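# Tuck the end wall's top flap tabs into floor slots

## Task

Bend the top flap of the box's upright end wall over and press it down until both of its tabs sit fully inside the slots in the box floor. At the finish, that end wall and both long side walls must stand upright, the corner flaps at that end must be tucked inward, and the box must rest on its bottom. The result has to hold by itself: anything that stays in place only because the robot is holding it does not count.

## Robot and tools

Robot and cameras. Two arms, left_arm and right_arm, each carrying a two-finger gripper with a wrist camera: cam_left_wrist and cam_right_wrist, both 616x616 fisheye images. Calibration (K, distortion, T_world_to_cam) is supplied and is accurate to within a few millimetres and about half a degree. The arm names do not refer to sides of any image.

Frames. Every state line reports each gripper as end_effector_position (metres) plus end_effector_quat_wxyz, in one shared frame. Its origin lies on the table surface midway between the arms, +z is up, +x extends out over the table, and left_arm sits toward +y. At long reach the printed position can differ from the true one. In a gripper's own axes the fingers point along +z and close along y. The reported point is between the pads, roughly 1 cm back from the fingertips.

The 14-number row, shared by execute_actions and move. The first seven numbers are for left_arm and the next seven for right_arm, always all 14, each between -1 and 1: dx, dy, dz, rx, ry, rz, opening. dx to rz are an offset, not a pose. They are expressed in that gripper's own axes and measured from its pose in the latest result that reported it. Before any such result in a scene, and for the second or later call within one reply, they count from wherever the arm is when the call begins. Scale: 1.0 equals 0.6 m of translation or 180 degrees of rotation, and rx, ry, rz form one rotation vector. Opening is absolute, not an offset: +1 means fully open (0.094 m), -1 means closed. All zeros is not a pause; it pulls the arm back to the reference pose.

execute_actions. Argument actions is a list holding at most one item. An empty list only reports the state, with pictures. An action is {"rows": [...], "steps": n}: 1 to 15 rows, n at most 15 (default 15), one row per control step of 1/30 s; if there are fewer rows than steps the last row repeats. Every row counts from the same reference pose, not from the row before. A wait is {"steps": n} with n up to 300, counted from the previous result, so time spent replying is included. Optional pictures (true/false) requests images. The result arrives 3 steps before the action finishes; those steps run afterwards while you reply. Only a result with nothing still pending shows a Hand target line per arm.

move. target is one 14-number row as described above; speed is in m/s, 0.002 to 0.5, default 0.25, and rotation is capped at twice that value in rad/s. Each gripper travels in a straight line toward its target, both arriving together, over 0.5 to 10 s, turning the short way round. Opening is applied at the start. Paths ignore obstacles and the other arm. The result adds a move: line giving how it ended (done, off_target, moving, held, fault), any limits (paced = pose clipped; held = some steps blocked, after which the arm may surge) and each gripper's remaining distance to its target.

wait. seconds, 0 to 10; nothing new is commanded.

zoom_image. camera (cam_left_wrist or cam_right_wrist) and region [x0, y0, x1, y1] in image pixels, origin at top left, no larger than 504 by 504.

finished_scene. scene = the current scene's number.

Controller behaviour. Each step the commanded pose is clipped to 70 mm and 16 degrees from the measured pose, then solved by damped inverse kinematics, favouring position over orientation. Arms usually settle a centimetre or more short, mostly low; to keep an arm still, send the correction back to its desired pose in the first call of a reply and zeros afterwards, aiming higher if it keeps sagging. A far target may take several actions. Joint limits (rad), base to hand: waist -2.618 to 3.054, shoulder 0 to 3.142, elbow 0 to 3.142, wrist pitch -1.571 to 1.571, wrist yaw -1.571 to 1.571, wrist roll -2.094 to 2.094. A pose unreachable line means the clearance check altered or blocked that arm's command; HELD marks steps where that happened. FAULT lines report an arm stop.

Gripping. grip_measured is the actual finger opening on the command scale (possibly off by about 1 mm). To hold something, command about 0.03 below grip_measured; a smaller gap grips more gently. Pads push up to roughly 50 to 62 N, less on very thin parts.

Cautions. Nothing may fall or be pushed off the table. Avoid drops, slams, fast impacts and pressing far past contact: faster moves and deeper targets hit harder. Keep the arms from colliding or squeezing each other. Parts may occasionally be tugged or nudged by outside disturbances. Sustained loads heat motors: a MOTOR HOT line appears from 75 °C, at 90 °C the arm halts for 10 s, and at 100 °C it goes limp and drops.

Each tool is called after "Call:" as a command line: name --argument value for each argument, lists and objects as JSON in quotes; but a table of rows of numbers goes row by row, as --pt "numbers of a row", without its own name.

## Session

Call:
move --target '[0,0,-0.1,0,0.27,0,1,0,0,-0.1,0,0.27,0,1]'

Scene clock: 2.43 s of 4500.00 s.
left_arm: end_effector_position=(+0.3254, +0.2895, +0.3968) grip_measured=+1.000 end_effector_quat_wxyz=(+0.341, -0.054, +0.938, +0.017) | right_arm: end_effector_position=(+0.3027, -0.2307, +0.4039) grip_measured=+1.000 end_effector_quat_wxyz=(+0.358, +0.003, +0.934, +0.001)
Joint positions: left_arm=[ 0.008  1.56   2.268 -1.583  0.014  0.009  0.094] | right_arm=[-0.007  1.52   2.239 -1.559  0.008  0.016  0.094]
Joint velocities: left_arm=[ 0.007 -0.002 -0.017 -0.022  0.022 -0.066  0.   ] | right_arm=[ 0.007 -0.012 -0.007 -0.022 -0.051  0.022  0.   ]
Joint torques (N m, as the arm reports them, + toward a larger angle): left_arm=[-0.07 -3.87  7.27  1.31  0.    0.01] | right_arm=[ 0.   -3.91  6.53  1.89  0.02  0.  ]
Hand target (left_arm): +0.325, +0.289, +0.404; +0.350, -0.054, +0.935, +0.018
Hand target (right_arm): +0.301, -0.231, +0.406; +0.357, +0.003, +0.934, +0.001
Off the commanded pose (left_arm): 0.009 m, 1 deg.
Off the commanded pose (right_arm): 0.001 m, 1 deg.
joint sent to its limit (left arm) — the command would take joint 4 (wrist pitch) past its lower limit, so that joint was sent only as far as its limit.
joint sent to its limit (right arm) — the command would take joint 4 (wrist pitch) past its lower limit, so that joint was sent only as far as its limit.
move: done
camera_calibration (this result's frames):
cam_left_wrist: T_world_to_cam=[[0.0714304, -0.996092, 0.0519545, 0.239465], [-0.928695, -0.0854199, -0.360872, 0.511775], [0.3639, -0.0224727, -0.931167, 0.363307], [0, 0, 0, 1]] pos_world=[0.32597, 0.290409, 0.510544]
cam_right_wrist: T_world_to_cam=[[-0.0586416, -0.998151, 0.0159779, -0.232216], [-0.968551, 0.0530112, -0.243102, 0.43781], [0.241806, -0.0297313, -0.969869, 0.430701], [0, 0, 0, 1]] pos_world=[0.306278, -0.24219, 0.527867]

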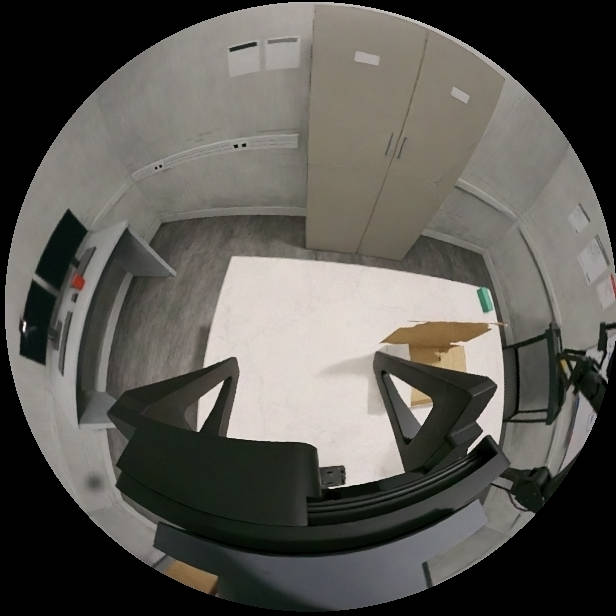

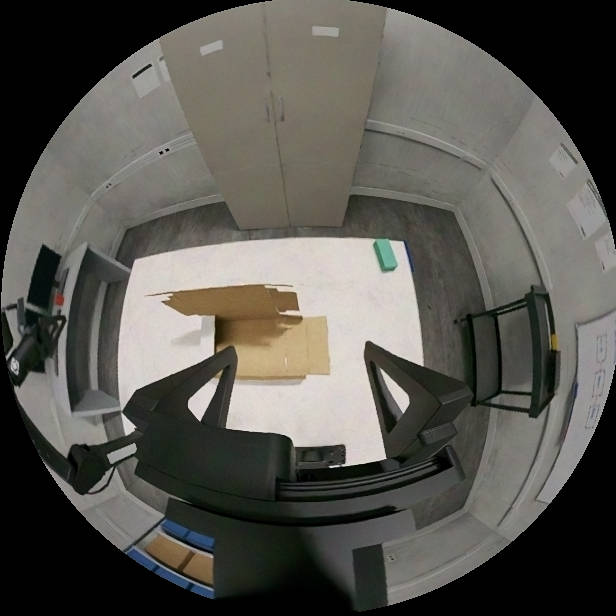

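Call:
move --target '[0.28,-0.34,0.3,0.12,0.16,0.03,1,0,-0.1,0,0,0,0,-1]'

Scene clock: 4.60 s of 4500.00 s.
left_arm: end_effector_position=(+0.3381, +0.0906, +0.1447) grip_measured=+1.000 end_effector_quat_wxyz=(+0.086, +0.048, +0.985, -0.145) | right_arm: end_effector_position=(+0.3050, -0.2884, +0.3979) grip_measured=-0.989 end_effector_quat_wxyz=(+0.353, +0.005, +0.936, +0.000)
Joint positions: left_arm=[-0.46   1.701  1.463 -1.079  0.227 -0.269  0.094] | right_arm=[-0.285  1.546  2.239 -1.56  -0.171 -0.192  0.001]
Joint velocities: left_arm=[-0.007 -0.007  0.002  0.081 -0.037  0.007  0.   ] | right_arm=[0.002 0.007 0.002 0.007 0.022 0.007 0.   ]
Joint torques (N m, as the arm reports them, + toward a larger angle): left_arm=[-0.55 -8.06  7.12  0.86  0.21 -0.08] | right_arm=[-0.69 -4.26  7.41  1.85 -0.18 -0.03]
Hand target (left_arm): +0.340, +0.086, +0.152; +0.100, +0.050, +0.982, -0.154
Hand target (right_arm): +0.303, -0.289, +0.404; +0.358, +0.003, +0.934, +0.002
Off the commanded pose (left_arm): 0.010 m, 2 deg.
Off the commanded pose (right_arm): 0.007 m, 1 deg.
joint sent to its limit (right arm) — the command would take joint 4 (wrist pitch) past its lower limit, so that joint was sent only as far as its limit.
Kept back: nothing.
move: done
camera_calibration (this result's frames):
cam_left_wrist: T_world_to_cam=[[-0.130898, -0.933133, 0.334856, 0.0752785], [-0.975671, 0.181171, 0.123465, 0.337203], [-0.175876, -0.310548, -0.934145, 0.328468], [0, 0, 0, 1]] pos_world=[0.396623, 0.111159, 0.239997]
cam_right_wrist: T_world_to_cam=[[-0.0617207, -0.997939, 0.0175442, -0.289217], [-0.970777, 0.0559379, -0.233373, 0.439346], [0.231911, -0.0314355, -0.972229, 0.426051], [0, 0, 0, 1]] pos_world=[0.309851, -0.299804, 0.521825]

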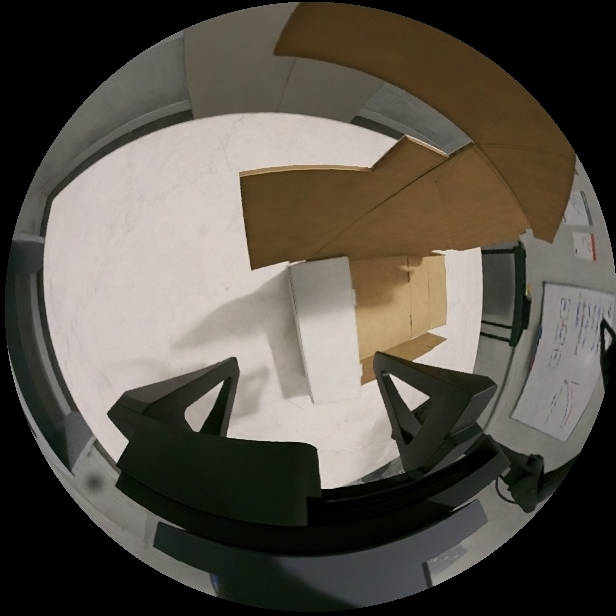

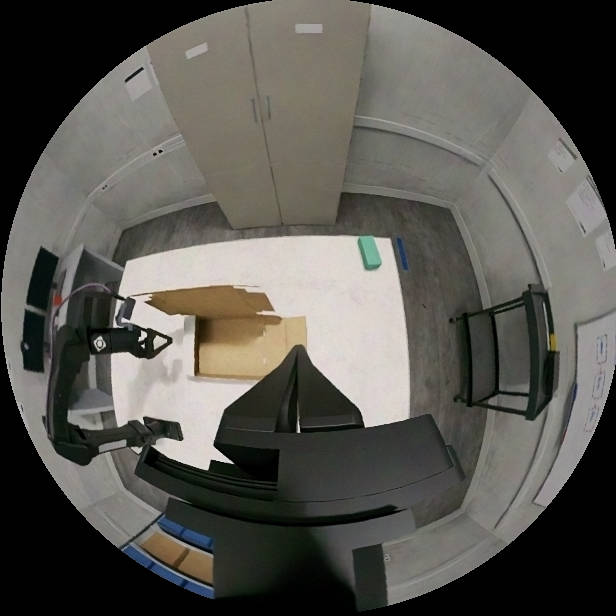

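Call:
move --target '[0.035,-0.016,0.035,0.05,0.03,-0.035,0.6,0,0,0,0,0,0,-1]' --speed 0.1

Call:
move --target '[0,0,0.12,0,0,0,0.6,0,0,0,0,0,0,-1]' --speed 0.04

Scene clock: 6.30 s of 4500.00 s.
left_arm: end_effector_position=(+0.3175, +0.0766, +0.1239) grip_measured=+0.601 end_effector_quat_wxyz=(+0.025, +0.013, +0.976, -0.217) | right_arm: end_effector_position=(+0.3050, -0.2884, +0.3979) grip_measured=-0.989 end_effector_quat_wxyz=(+0.353, +0.004, +0.936, +0.000)
Joint positions: left_arm=[-0.433  1.71   1.367 -1.041  0.401 -0.322  0.075] | right_arm=[-0.285  1.546  2.239 -1.56  -0.172 -0.193  0.001]
Joint velocities: left_arm=[-0.012 -0.017 -0.007  0.051  0.022 -0.037  0.001] | right_arm=[-0.012 -0.007 -0.012 -0.037  0.037 -0.11  -0.001]
Joint torques (N m, as the arm reports them, + toward a larger angle): left_arm=[ 0.75 -6.85  6.29  0.7   0.33 -0.06] | right_arm=[-0.01 -5.07  4.52  2.08 -0.07  0.01]
Hand target (left_arm): +0.320, +0.077, +0.124; +0.029, +0.007, +0.974, -0.224
Hand target (right_arm): +0.305, -0.288, +0.398; +0.353, +0.005, +0.936, +0.000
Off the commanded pose (left_arm): 0.002 m, 1 deg.
Off the commanded pose (right_arm): 0.000 m, 0 deg.
Kept back: nothing.
move: done
camera_calibration (this result's frames):
cam_left_wrist: T_world_to_cam=[[-0.041107, -0.877203, 0.478357, 0.0158761], [-0.958346, 0.170046, 0.229473, 0.304377], [-0.282637, -0.448999, -0.847653, 0.334888], [0, 0, 0, 1]] pos_world=[0.387003, 0.112533, 0.206428]
cam_right_wrist: T_world_to_cam=[[-0.0611896, -0.997973, 0.0175112, -0.289308], [-0.970789, 0.0554267, -0.233445, 0.439239], [0.232001, -0.0312841, -0.972212, 0.426069], [0, 0, 0, 1]] pos_world=[0.309858, -0.299738, 0.521834]

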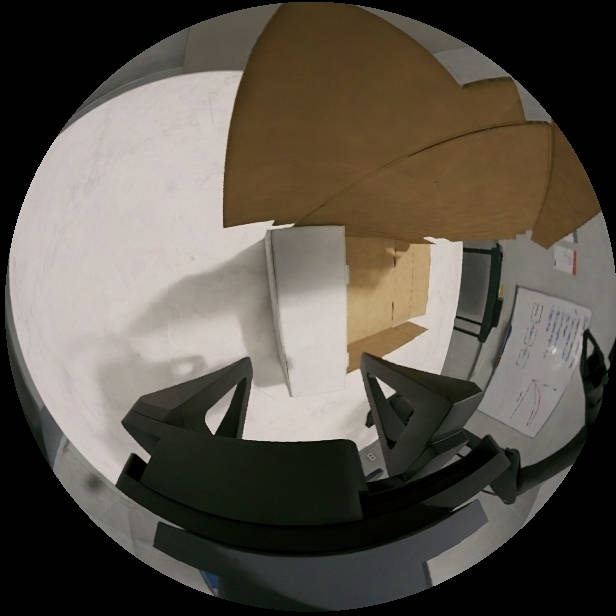

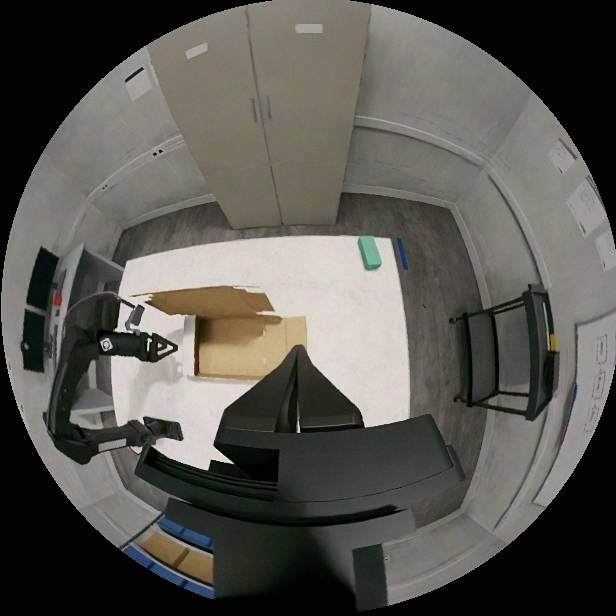

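Scene clock: 8.43 s of 4500.00 s.
left_arm: end_effector_position=(+0.3228, +0.0486, +0.0632) grip_measured=+0.601 end_effector_quat_wxyz=(+0.025, +0.013, +0.975, -0.220) | right_arm: end_effector_position=(+0.3050, -0.2884, +0.3979) grip_measured=-0.989 end_effector_quat_wxyz=(+0.353, +0.004, +0.936, +0.000)
Joint positions: left_arm=[-0.505  1.805  1.23  -0.777  0.391 -0.4    0.075] | right_arm=[-0.285  1.546  2.239 -1.56  -0.172 -0.193  0.001]
Joint velocities: left_arm=[-0.007  0.002 -0.002  0.051  0.007 -0.022  0.   ] | right_arm=[-0.002 -0.002  0.017  0.022  0.081 -0.037  0.001]
Joint torques (N m, as the arm reports them, + toward a larger angle): left_arm=[-0.93 -7.05  5.65  0.79  0.11 -0.06] | right_arm=[-0.01 -5.07  4.53  2.08 -0.07  0.01]
Hand target (left_arm): +0.322, +0.047, +0.058; +0.025, +0.014, +0.976, -0.216
Hand target (right_arm): +0.305, -0.288, +0.398; +0.353, +0.004, +0.936, +0.000
Off the commanded pose (left_arm): 0.006 m, 0 deg.
Off the commanded pose (right_arm): 0.000 m, 0 deg.
Kept back: nothing.
move: done
camera_calibration (this result's frames):
cam_left_wrist: T_world_to_cam=[[-0.0405029, -0.874457, 0.483409, 0.0199676], [-0.958301, 0.170966, 0.228975, 0.328201], [-0.282876, -0.453977, -0.844918, 0.272468], [0, 0, 0, 1]] pos_world=[0.392399, 0.0850438, 0.145411]
cam_right_wrist: T_world_to_cam=[[-0.0611896, -0.997973, 0.0175112, -0.289308], [-0.970789, 0.0554267, -0.233445, 0.439239], [0.232001, -0.0312841, -0.972212, 0.426069], [0, 0, 0, 1]] pos_world=[0.309858, -0.299738, 0.521834]

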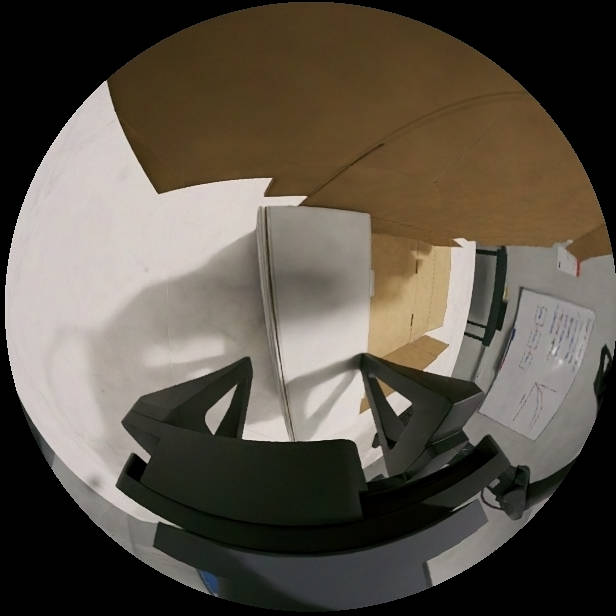

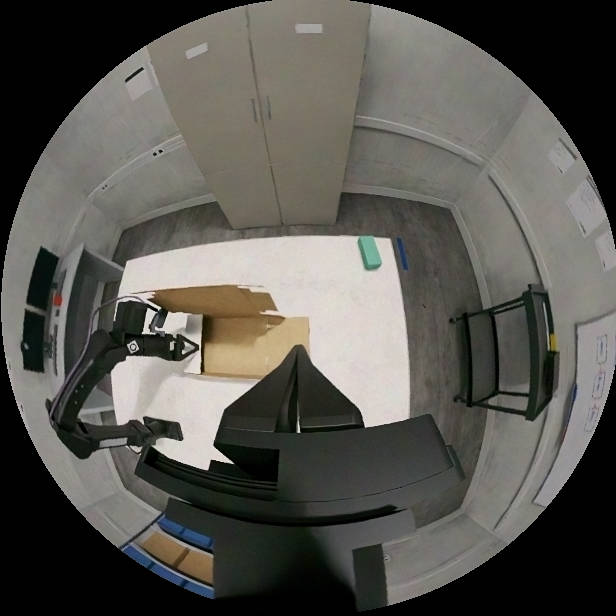

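Call:
move --target '[-0.02,0.02,0.07,0,0,-0.03,0.5,0,0,0,0,0,0,-1]' --speed 0.03

Scene clock: 10.53 s of 4500.00 s.
left_arm: end_effector_position=(+0.3431, +0.0364, +0.0356) grip_measured=+0.502 end_effector_quat_wxyz=(+0.026, -0.024, +0.971, -0.237) | right_arm: end_effector_position=(+0.3050, -0.2884, +0.3979) grip_measured=-0.989 end_effector_quat_wxyz=(+0.353, +0.004, +0.936, +0.000)
Joint positions: left_arm=[-0.505  1.906  1.23  -0.643  0.414 -0.487  0.071] | right_arm=[-0.285  1.546  2.239 -1.56  -0.172 -0.193  0.001]
Joint velocities: left_arm=[-0.012 -0.012 -0.012 -0.007  0.022 -0.037 -0.001] | right_arm=[-0.012  0.002 -0.007  0.022  0.051 -0.081 -0.001]
Joint torques (N m, as the arm reports them, + toward a larger angle): left_arm=[-0.27 -6.84  4.53  0.77 -0.03 -0.06] | right_arm=[-0.01 -5.07  4.51  2.08 -0.07  0.  ]
Hand target (left_arm): +0.337, +0.042, +0.021; +0.015, -0.033, +0.975, -0.220
Hand target (right_arm): +0.305, -0.288, +0.398; +0.353, +0.004, +0.936, +0.000
Off the commanded pose (left_arm): 0.017 m, 3 deg.
Off the commanded pose (right_arm): 0.000 m, 0 deg.
Kept back: nothing.
move: off_target (left_arm)
camera_calibration (this result's frames):
cam_left_wrist: T_world_to_cam=[[0.029581, -0.855913, 0.516273, -0.00244505], [-0.964876, 0.110432, 0.238367, 0.360122], [-0.261034, -0.50519, -0.822584, 0.242914], [0, 0, 0, 1]] pos_world=[0.410955, 0.080856, 0.115238]
cam_right_wrist: T_world_to_cam=[[-0.0611896, -0.997973, 0.0175112, -0.289308], [-0.970789, 0.0554267, -0.233445, 0.439239], [0.232001, -0.0312841, -0.972212, 0.426069], [0, 0, 0, 1]] pos_world=[0.309858, -0.299738, 0.521834]

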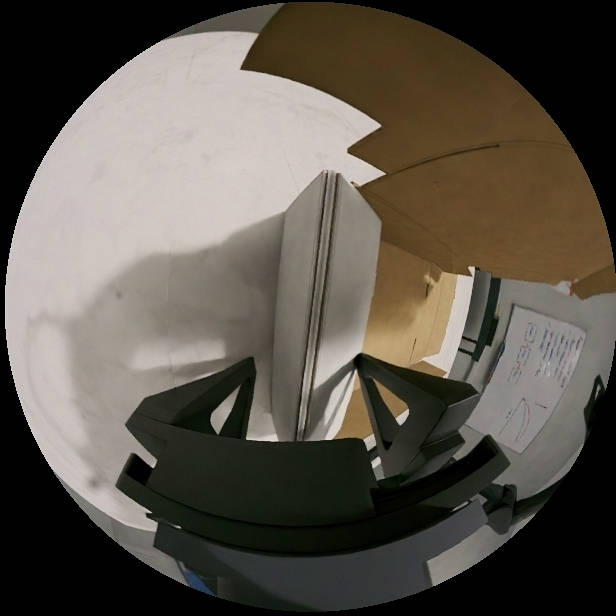

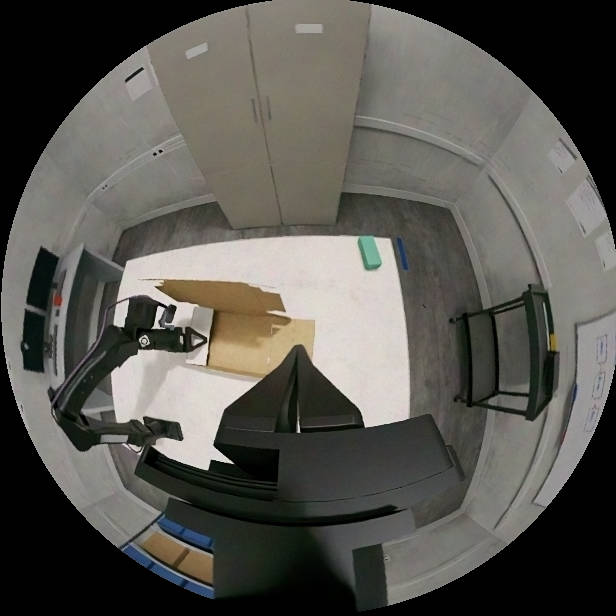

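Call:
move --target '[0,-0.01,0.015,-0.05,0,0.06,-0.1,0,0,0,0,0,0,-1]' --speed 0.03

Call:
move --target '[0,0,0.015,-0.06,0,0,-0.5,0,0,0,0,0,0,-1]' --speed 0.03

Call:
move --target '[0,0,0.01,-0.03,0,0,-0.88,0,0,0,0,0,0,-1]' --speed 0.03

Scene clock: 15.10 s of 4500.00 s.
left_arm: end_effector_position=(+0.3450, +0.0287, +0.0330) grip_measured=-0.098 end_effector_quat_wxyz=(+0.050, +0.053, +0.983, -0.167) | right_arm: end_effector_position=(+0.3050, -0.2884, +0.3979) grip_measured=-0.989 end_effector_quat_wxyz=(+0.353, +0.004, +0.936, +0.000)
Joint positions: left_arm=[-0.583  1.937  1.305 -0.706  0.266 -0.386  0.042] | right_arm=[-0.285  1.546  2.239 -1.56  -0.172 -0.193  0.001]
Joint velocities: left_arm=[-0.022 -0.002 -0.002 -0.037 -0.081 -0.007  0.   ] | right_arm=[ 0.007  0.012 -0.002 -0.022  0.051  0.007 -0.002]
Joint torques (N m, as the arm reports them, + toward a larger angle): left_arm=[-1.12 -7.24  8.11  0.38 -0.04  0.19] | right_arm=[ 0.01 -5.08  4.52  2.08 -0.07  0.  ]
Hand target (left_arm): +0.344, +0.027, +0.030; +0.045, +0.065, +0.985, -0.156
Hand target (right_arm): +0.305, -0.288, +0.398; +0.353, +0.004, +0.936, +0.000
Off the commanded pose (left_arm): 0.003 m, 2 deg.
Off the commanded pose (right_arm): 0.000 m, 0 deg.
Kept back: nothing.
move: done
camera_calibration (this result's frames):
cam_left_wrist: T_world_to_cam=[[-0.126786, -0.915504, 0.381808, 0.0523231], [-0.96025, 0.209782, 0.18415, 0.360792], [-0.248687, -0.343283, -0.90571, 0.231203], [0, 0, 0, 1]] pos_world=[0.410581, 0.0515827, 0.122986]
cam_right_wrist: T_world_to_cam=[[-0.0611896, -0.997973, 0.0175112, -0.289308], [-0.970789, 0.0554267, -0.233445, 0.439239], [0.232001, -0.0312841, -0.972212, 0.426069], [0, 0, 0, 1]] pos_world=[0.309858, -0.299738, 0.521834]

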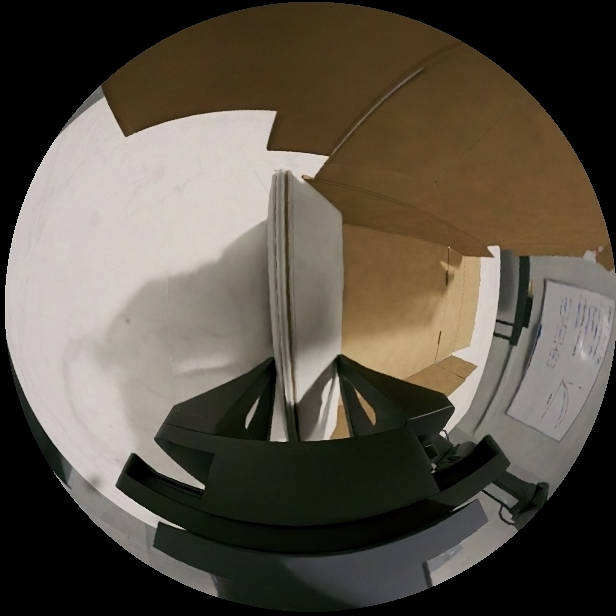

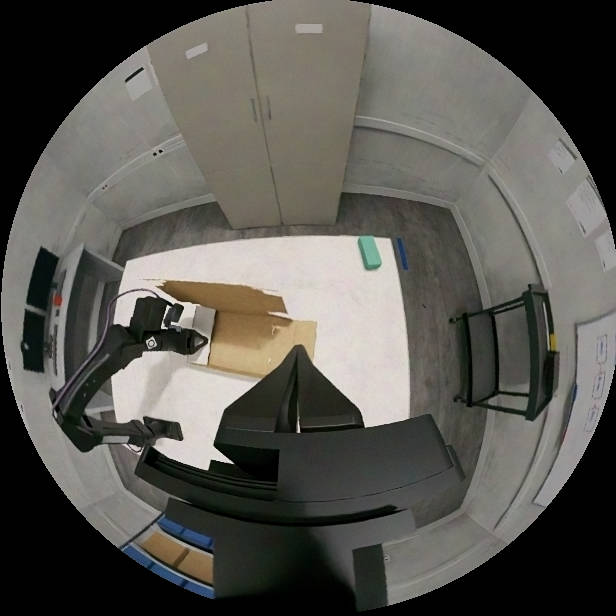

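Scene clock: 18.47 s of 4500.00 s.
left_arm: end_effector_position=(+0.3448, +0.0288, +0.0278) grip_measured=-0.498 end_effector_quat_wxyz=(+0.057, +0.048, +0.994, -0.080) | right_arm: end_effector_position=(+0.3050, -0.2884, +0.3979) grip_measured=-0.989 end_effector_quat_wxyz=(+0.353, +0.004, +0.936, +0.000)
Joint positions: left_arm=[-0.661  1.982  1.382 -0.793  0.087 -0.451  0.024] | right_arm=[-0.285  1.546  2.239 -1.56  -0.172 -0.193  0.001]
Joint velocities: left_arm=[ 0.002  0.007 -0.007 -0.051  0.022 -0.066  0.   ] | right_arm=[-0.012 -0.012 -0.002  0.007  0.066 -0.007  0.001]
Joint torques (N m, as the arm reports them, + toward a larger angle): left_arm=[-0.93 -7.3   7.97  0.46 -0.07 -0.07] | right_arm=[ 0.   -5.1   4.53  2.09 -0.07  0.  ]
Hand target (left_arm): +0.346, +0.026, +0.024; +0.054, +0.047, +0.995, -0.073
Hand target (right_arm): +0.305, -0.288, +0.398; +0.353, +0.004, +0.936, +0.000
Off the commanded pose (left_arm): 0.005 m, 1 deg.
Off the commanded pose (right_arm): 0.000 m, 0 deg.
Kept back: nothing.
move: done
camera_calibration (this result's frames):
cam_left_wrist: T_world_to_cam=[[-0.111898, -0.970063, 0.21554, 0.0554115], [-0.968062, 0.155384, 0.196753, 0.365422], [-0.224354, -0.18664, -0.956468, 0.214981], [0, 0, 0, 1]] pos_world=[0.408183, 0.0370962, 0.121781]
cam_right_wrist: T_world_to_cam=[[-0.0611896, -0.997973, 0.0175112, -0.289308], [-0.970789, 0.0554267, -0.233445, 0.439239], [0.232001, -0.0312841, -0.972212, 0.426069], [0, 0, 0, 1]] pos_world=[0.309858, -0.299738, 0.521834]

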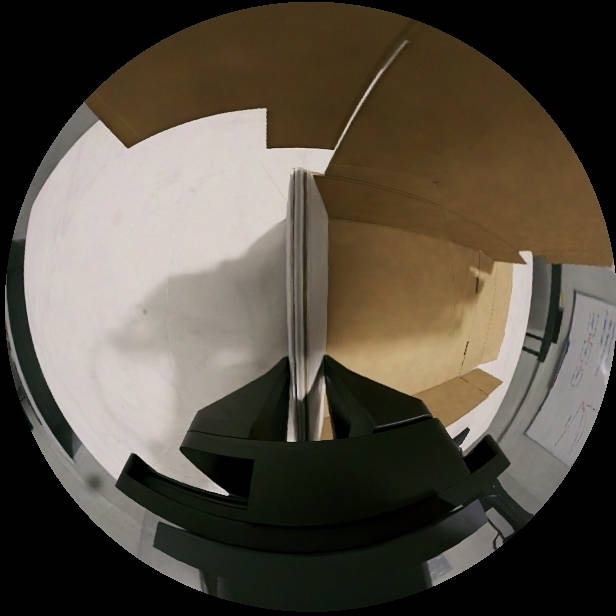

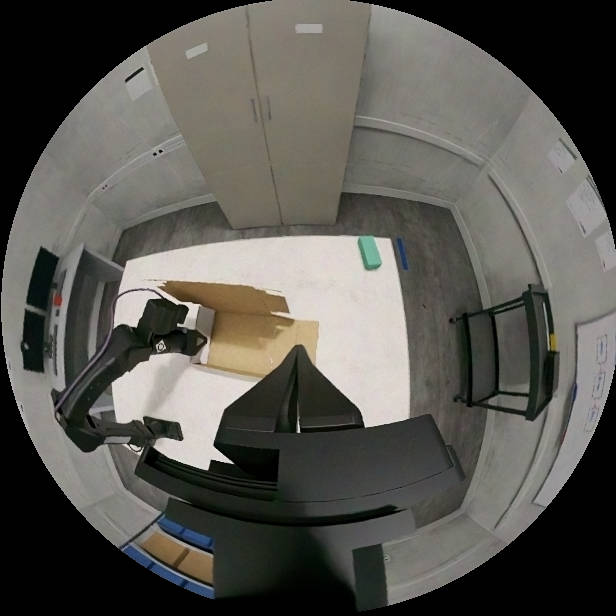

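Scene clock: 20.27 s of 4500.00 s.
left_arm: end_effector_position=(+0.3440, +0.0298, +0.0262) grip_measured=-0.870 end_effector_quat_wxyz=(+0.061, +0.047, +0.996, -0.042) | right_arm: end_effector_position=(+0.3050, -0.2884, +0.3979) grip_measured=-0.989 end_effector_quat_wxyz=(+0.353, +0.004, +0.936, +0.000)
Joint positions: left_arm=[-0.693  2.005  1.416 -0.835  0.011 -0.478  0.006] | right_arm=[-0.285  1.546  2.239 -1.56  -0.172 -0.193  0.001]
Joint velocities: left_arm=[-0.012 -0.002  0.007 -0.022 -0.022 -0.007  0.   ] | right_arm=[ 0.007  0.007 -0.017  0.007  0.022  0.007 -0.001]
Joint torques (N m, as the arm reports them, + toward a larger angle): left_arm=[-0.79 -7.38  7.75  0.41 -0.13 -0.13] | right_arm=[ 0.03 -5.1   4.51  2.08 -0.07  0.01]
Hand target (left_arm): +0.345, +0.028, +0.022; +0.059, +0.045, +0.997, -0.033
Hand target (right_arm): +0.305, -0.288, +0.398; +0.353, +0.004, +0.936, +0.000
Off the commanded pose (left_arm): 0.005 m, 1 deg.
Off the commanded pose (right_arm): 0.000 m, 0 deg.
Kept back: nothing.
move: done
camera_calibration (this result's frames):
cam_left_wrist: T_world_to_cam=[[-0.107638, -0.984421, 0.13903, 0.0575948], [-0.971018, 0.134113, 0.197831, 0.366456], [-0.213394, -0.113707, -0.970327, 0.207969], [0, 0, 0, 1]] pos_world=[0.406415, 0.0311986, 0.121294]
cam_right_wrist: T_world_to_cam=[[-0.0611896, -0.997973, 0.0175112, -0.289308], [-0.970789, 0.0554267, -0.233445, 0.439239], [0.232001, -0.0312841, -0.972212, 0.426069], [0, 0, 0, 1]] pos_world=[0.309858, -0.299738, 0.521834]

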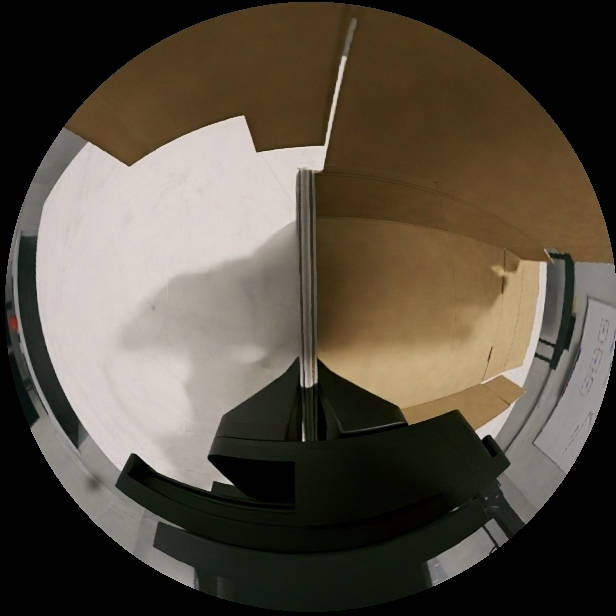

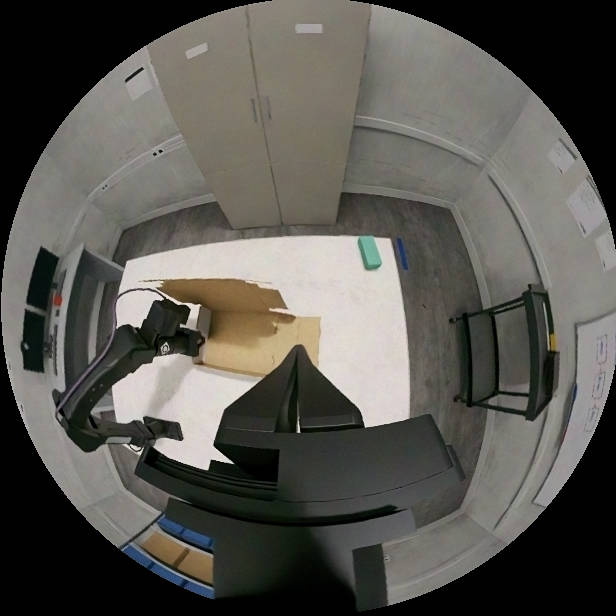

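Call:
move --target '[0,0,0.04,-0.025,0.03,0,-0.88,0,0,0,0,0,0,-1]' --speed 0.03

Call:
move --target '[0,0,-0.15,0,0,0,-0.3,0,0,0,0,0,0,-1]' --speed 0.08

Call:
move --target '[0.03,-0.1,-0.03,-0.05,0,0,1,0,0,0,0,0,0,-1]' --speed 0.1

Scene clock: 22.77 s of 4500.00 s.
left_arm: end_effector_position=(+0.3511, +0.0274, +0.0252) grip_measured=-0.870 end_effector_quat_wxyz=(+0.038, +0.048, +0.998, -0.014) | right_arm: end_effector_position=(+0.3050, -0.2884, +0.3979) grip_measured=-0.989 end_effector_quat_wxyz=(+0.353, +0.004, +0.936, +0.000)
Joint positions: left_arm=[-0.7    2.091  1.55  -0.95  -0.014 -0.481  0.006] | right_arm=[-0.285  1.546  2.239 -1.56  -0.172 -0.193  0.001]
Joint velocities: left_arm=[-0.002 -0.017  0.002 -0.022 -0.022 -0.007 -0.   ] | right_arm=[-0.007 -0.007  0.017 -0.022  0.022 -0.022  0.   ]
Joint torques (N m, as the arm reports them, + toward a larger angle): left_arm=[-0.48 -5.69  6.34  0.42 -0.02 -0.09] | right_arm=[-0.01 -5.07  4.52  2.08 -0.06  0.01]
Hand target (left_arm): +0.346, +0.029, +0.003; +0.015, +0.046, +0.999, -0.000
Hand target (right_arm): +0.305, -0.288, +0.398; +0.353, +0.004, +0.936, +0.000
Off the commanded pose (left_arm): 0.023 m, 3 deg.
Off the commanded pose (right_arm): 0.000 m, 0 deg.
Kept back: nothing.
move: off_target (left_arm)
camera_calibration (this result's frames):
cam_left_wrist: T_world_to_cam=[[-0.102932, -0.990931, 0.0863787, 0.0560533], [-0.961339, 0.121403, 0.247161, 0.369599], [-0.255406, -0.0575984, -0.965117, 0.22131], [0, 0, 0, 1]] pos_world=[0.417603, 0.0234216, 0.117398]
cam_right_wrist: T_world_to_cam=[[-0.0611896, -0.997973, 0.0175112, -0.289308], [-0.970789, 0.0554267, -0.233445, 0.439239], [0.232001, -0.0312841, -0.972212, 0.426069], [0, 0, 0, 1]] pos_world=[0.309858, -0.299738, 0.521834]

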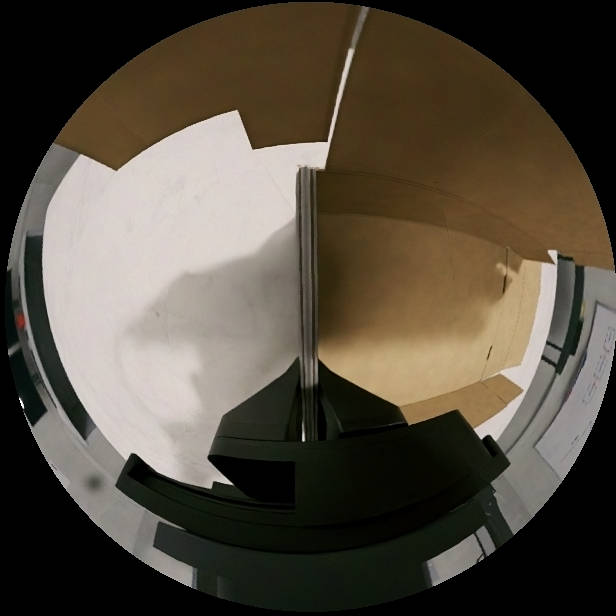

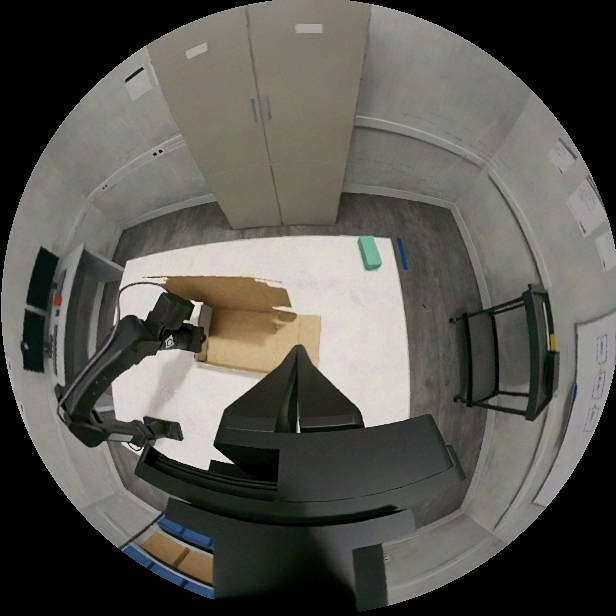

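Scene clock: 24.43 s of 4500.00 s.
left_arm: end_effector_position=(+0.3395, +0.0349, +0.0973) grip_measured=-0.301 end_effector_quat_wxyz=(+0.019, +0.048, +0.999, -0.003) | right_arm: end_effector_position=(+0.3050, -0.2884, +0.3979) grip_measured=-0.989 end_effector_quat_wxyz=(+0.353, +0.004, +0.936, +0.000)
Joint positions: left_arm=[-0.7    2.031  1.753 -1.258 -0.014 -0.481  0.033] | right_arm=[-0.285  1.546  2.239 -1.56  -0.172 -0.193  0.001]
Joint velocities: left_arm=[-0.007  0.002  0.012 -0.051  0.051  0.007 -0.001] | right_arm=[ 0.002  0.002  0.007 -0.051  0.037 -0.007 -0.001]
Joint torques (N m, as the arm reports them, + toward a larger angle): left_arm=[ -0.64 -10.89   8.91   0.13  -0.01  -0.05] | right_arm=[ 0.   -5.07  4.51  2.08 -0.07  0.01]
Hand target (left_arm): +0.342, +0.030, +0.115; +0.038, +0.048, +0.998, -0.014
Hand target (right_arm): +0.305, -0.288, +0.398; +0.353, +0.004, +0.936, +0.000
Off the commanded pose (left_arm): 0.019 m, 3 deg.
Off the commanded pose (right_arm): 0.000 m, 0 deg.
Kept back: nothing.
move: off_target (left_arm)
camera_calibration (this result's frames):
cam_left_wrist: T_world_to_cam=[[-0.100105, -0.992753, 0.0664904, 0.0571103], [-0.951407, 0.115066, 0.28563, 0.332775], [-0.291211, -0.0346665, -0.95603, 0.29885], [0, 0, 0, 1]] pos_world=[0.40935, 0.0287654, 0.186862]
cam_right_wrist: T_world_to_cam=[[-0.0611896, -0.997973, 0.0175112, -0.289308], [-0.970789, 0.0554267, -0.233445, 0.439239], [0.232001, -0.0312841, -0.972212, 0.426069], [0, 0, 0, 1]] pos_world=[0.309858, -0.299738, 0.521834]

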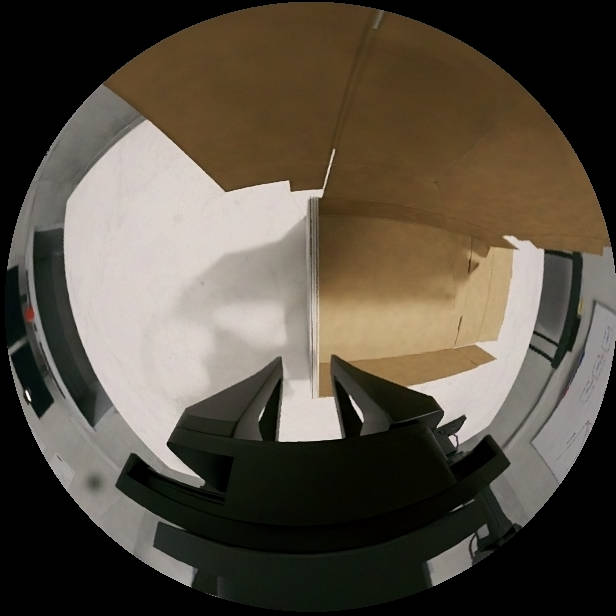

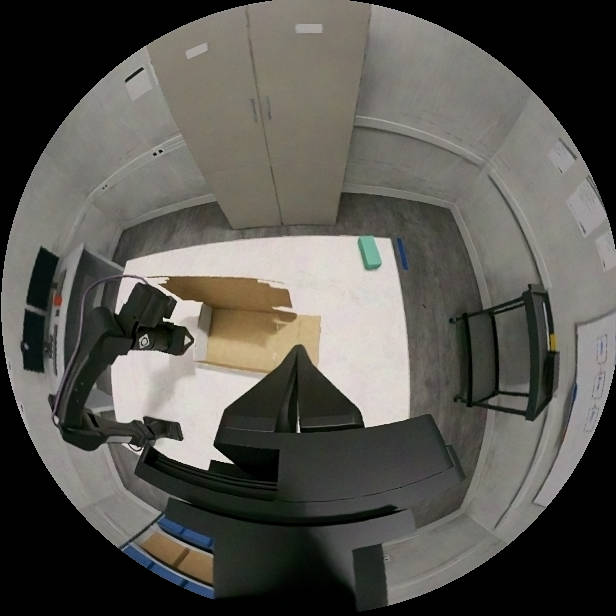

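Scene clock: 25.83 s of 4500.00 s.
left_arm: end_effector_position=(+0.3104, -0.0211, +0.1046) grip_measured=+1.000 end_effector_quat_wxyz=(+0.009, +0.052, +0.995, +0.080) | right_arm: end_effector_position=(+0.3050, -0.2884, +0.3979) grip_measured=-0.989 end_effector_quat_wxyz=(+0.353, +0.004, +0.936, +0.000)
Joint positions: left_arm=[-0.905  2.221  2.067 -1.511 -0.131 -0.686  0.094] | right_arm=[-0.285  1.546  2.239 -1.56  -0.172 -0.193  0.001]
Joint velocities: left_arm=[ 0.007  0.002 -0.002 -0.081  0.007  0.022  0.   ] | right_arm=[ 0.002  0.012 -0.007 -0.022 -0.022  0.007 -0.001]
Joint torques (N m, as the arm reports them, + toward a larger angle): left_arm=[ -0.16 -10.47   8.81  -0.18  -0.19  -0.11] | right_arm=[-0.02 -5.08  4.53  2.08 -0.07  0.  ]
Hand target (left_arm): +0.315, -0.022, +0.114; +0.022, +0.046, +0.996, +0.078
Hand target (right_arm): +0.305, -0.288, +0.398; +0.353, +0.004, +0.936, +0.000
Off the commanded pose (left_arm): 0.011 m, 2 deg.
Off the commanded pose (right_arm): 0.000 m, 0 deg.
Kept back: nothing.
move: off_target (left_arm)
camera_calibration (this result's frames):
cam_left_wrist: T_world_to_cam=[[-0.10404, -0.989752, -0.097808, 0.0165208], [-0.947639, 0.0687963, 0.311844, 0.304608], [-0.30192, 0.125131, -0.945086, 0.300956], [0, 0, 0, 1]] pos_world=[0.381242, -0.0422633, 0.191055]
cam_right_wrist: T_world_to_cam=[[-0.0611896, -0.997973, 0.0175112, -0.289308], [-0.970789, 0.0554267, -0.233445, 0.439239], [0.232001, -0.0312841, -0.972212, 0.426069], [0, 0, 0, 1]] pos_world=[0.309858, -0.299738, 0.521834]

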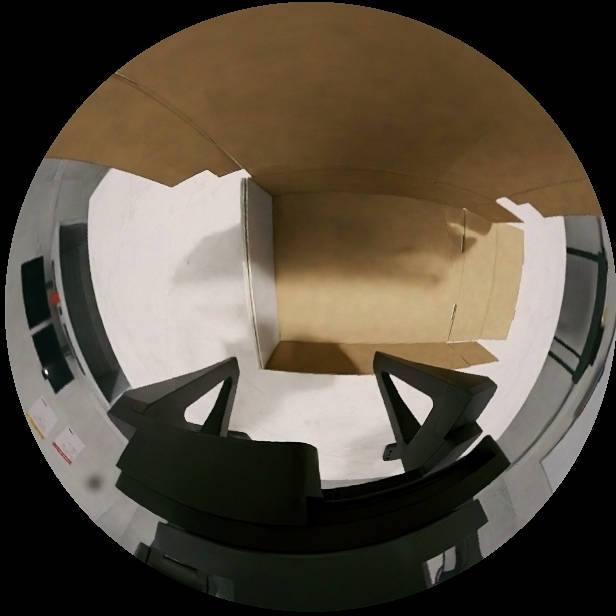

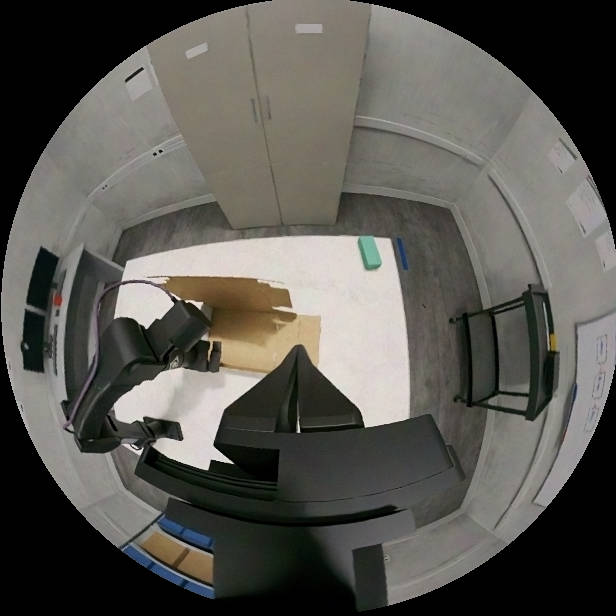

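Call:
finished_scene --scene 2

The scene is finished: the task was done.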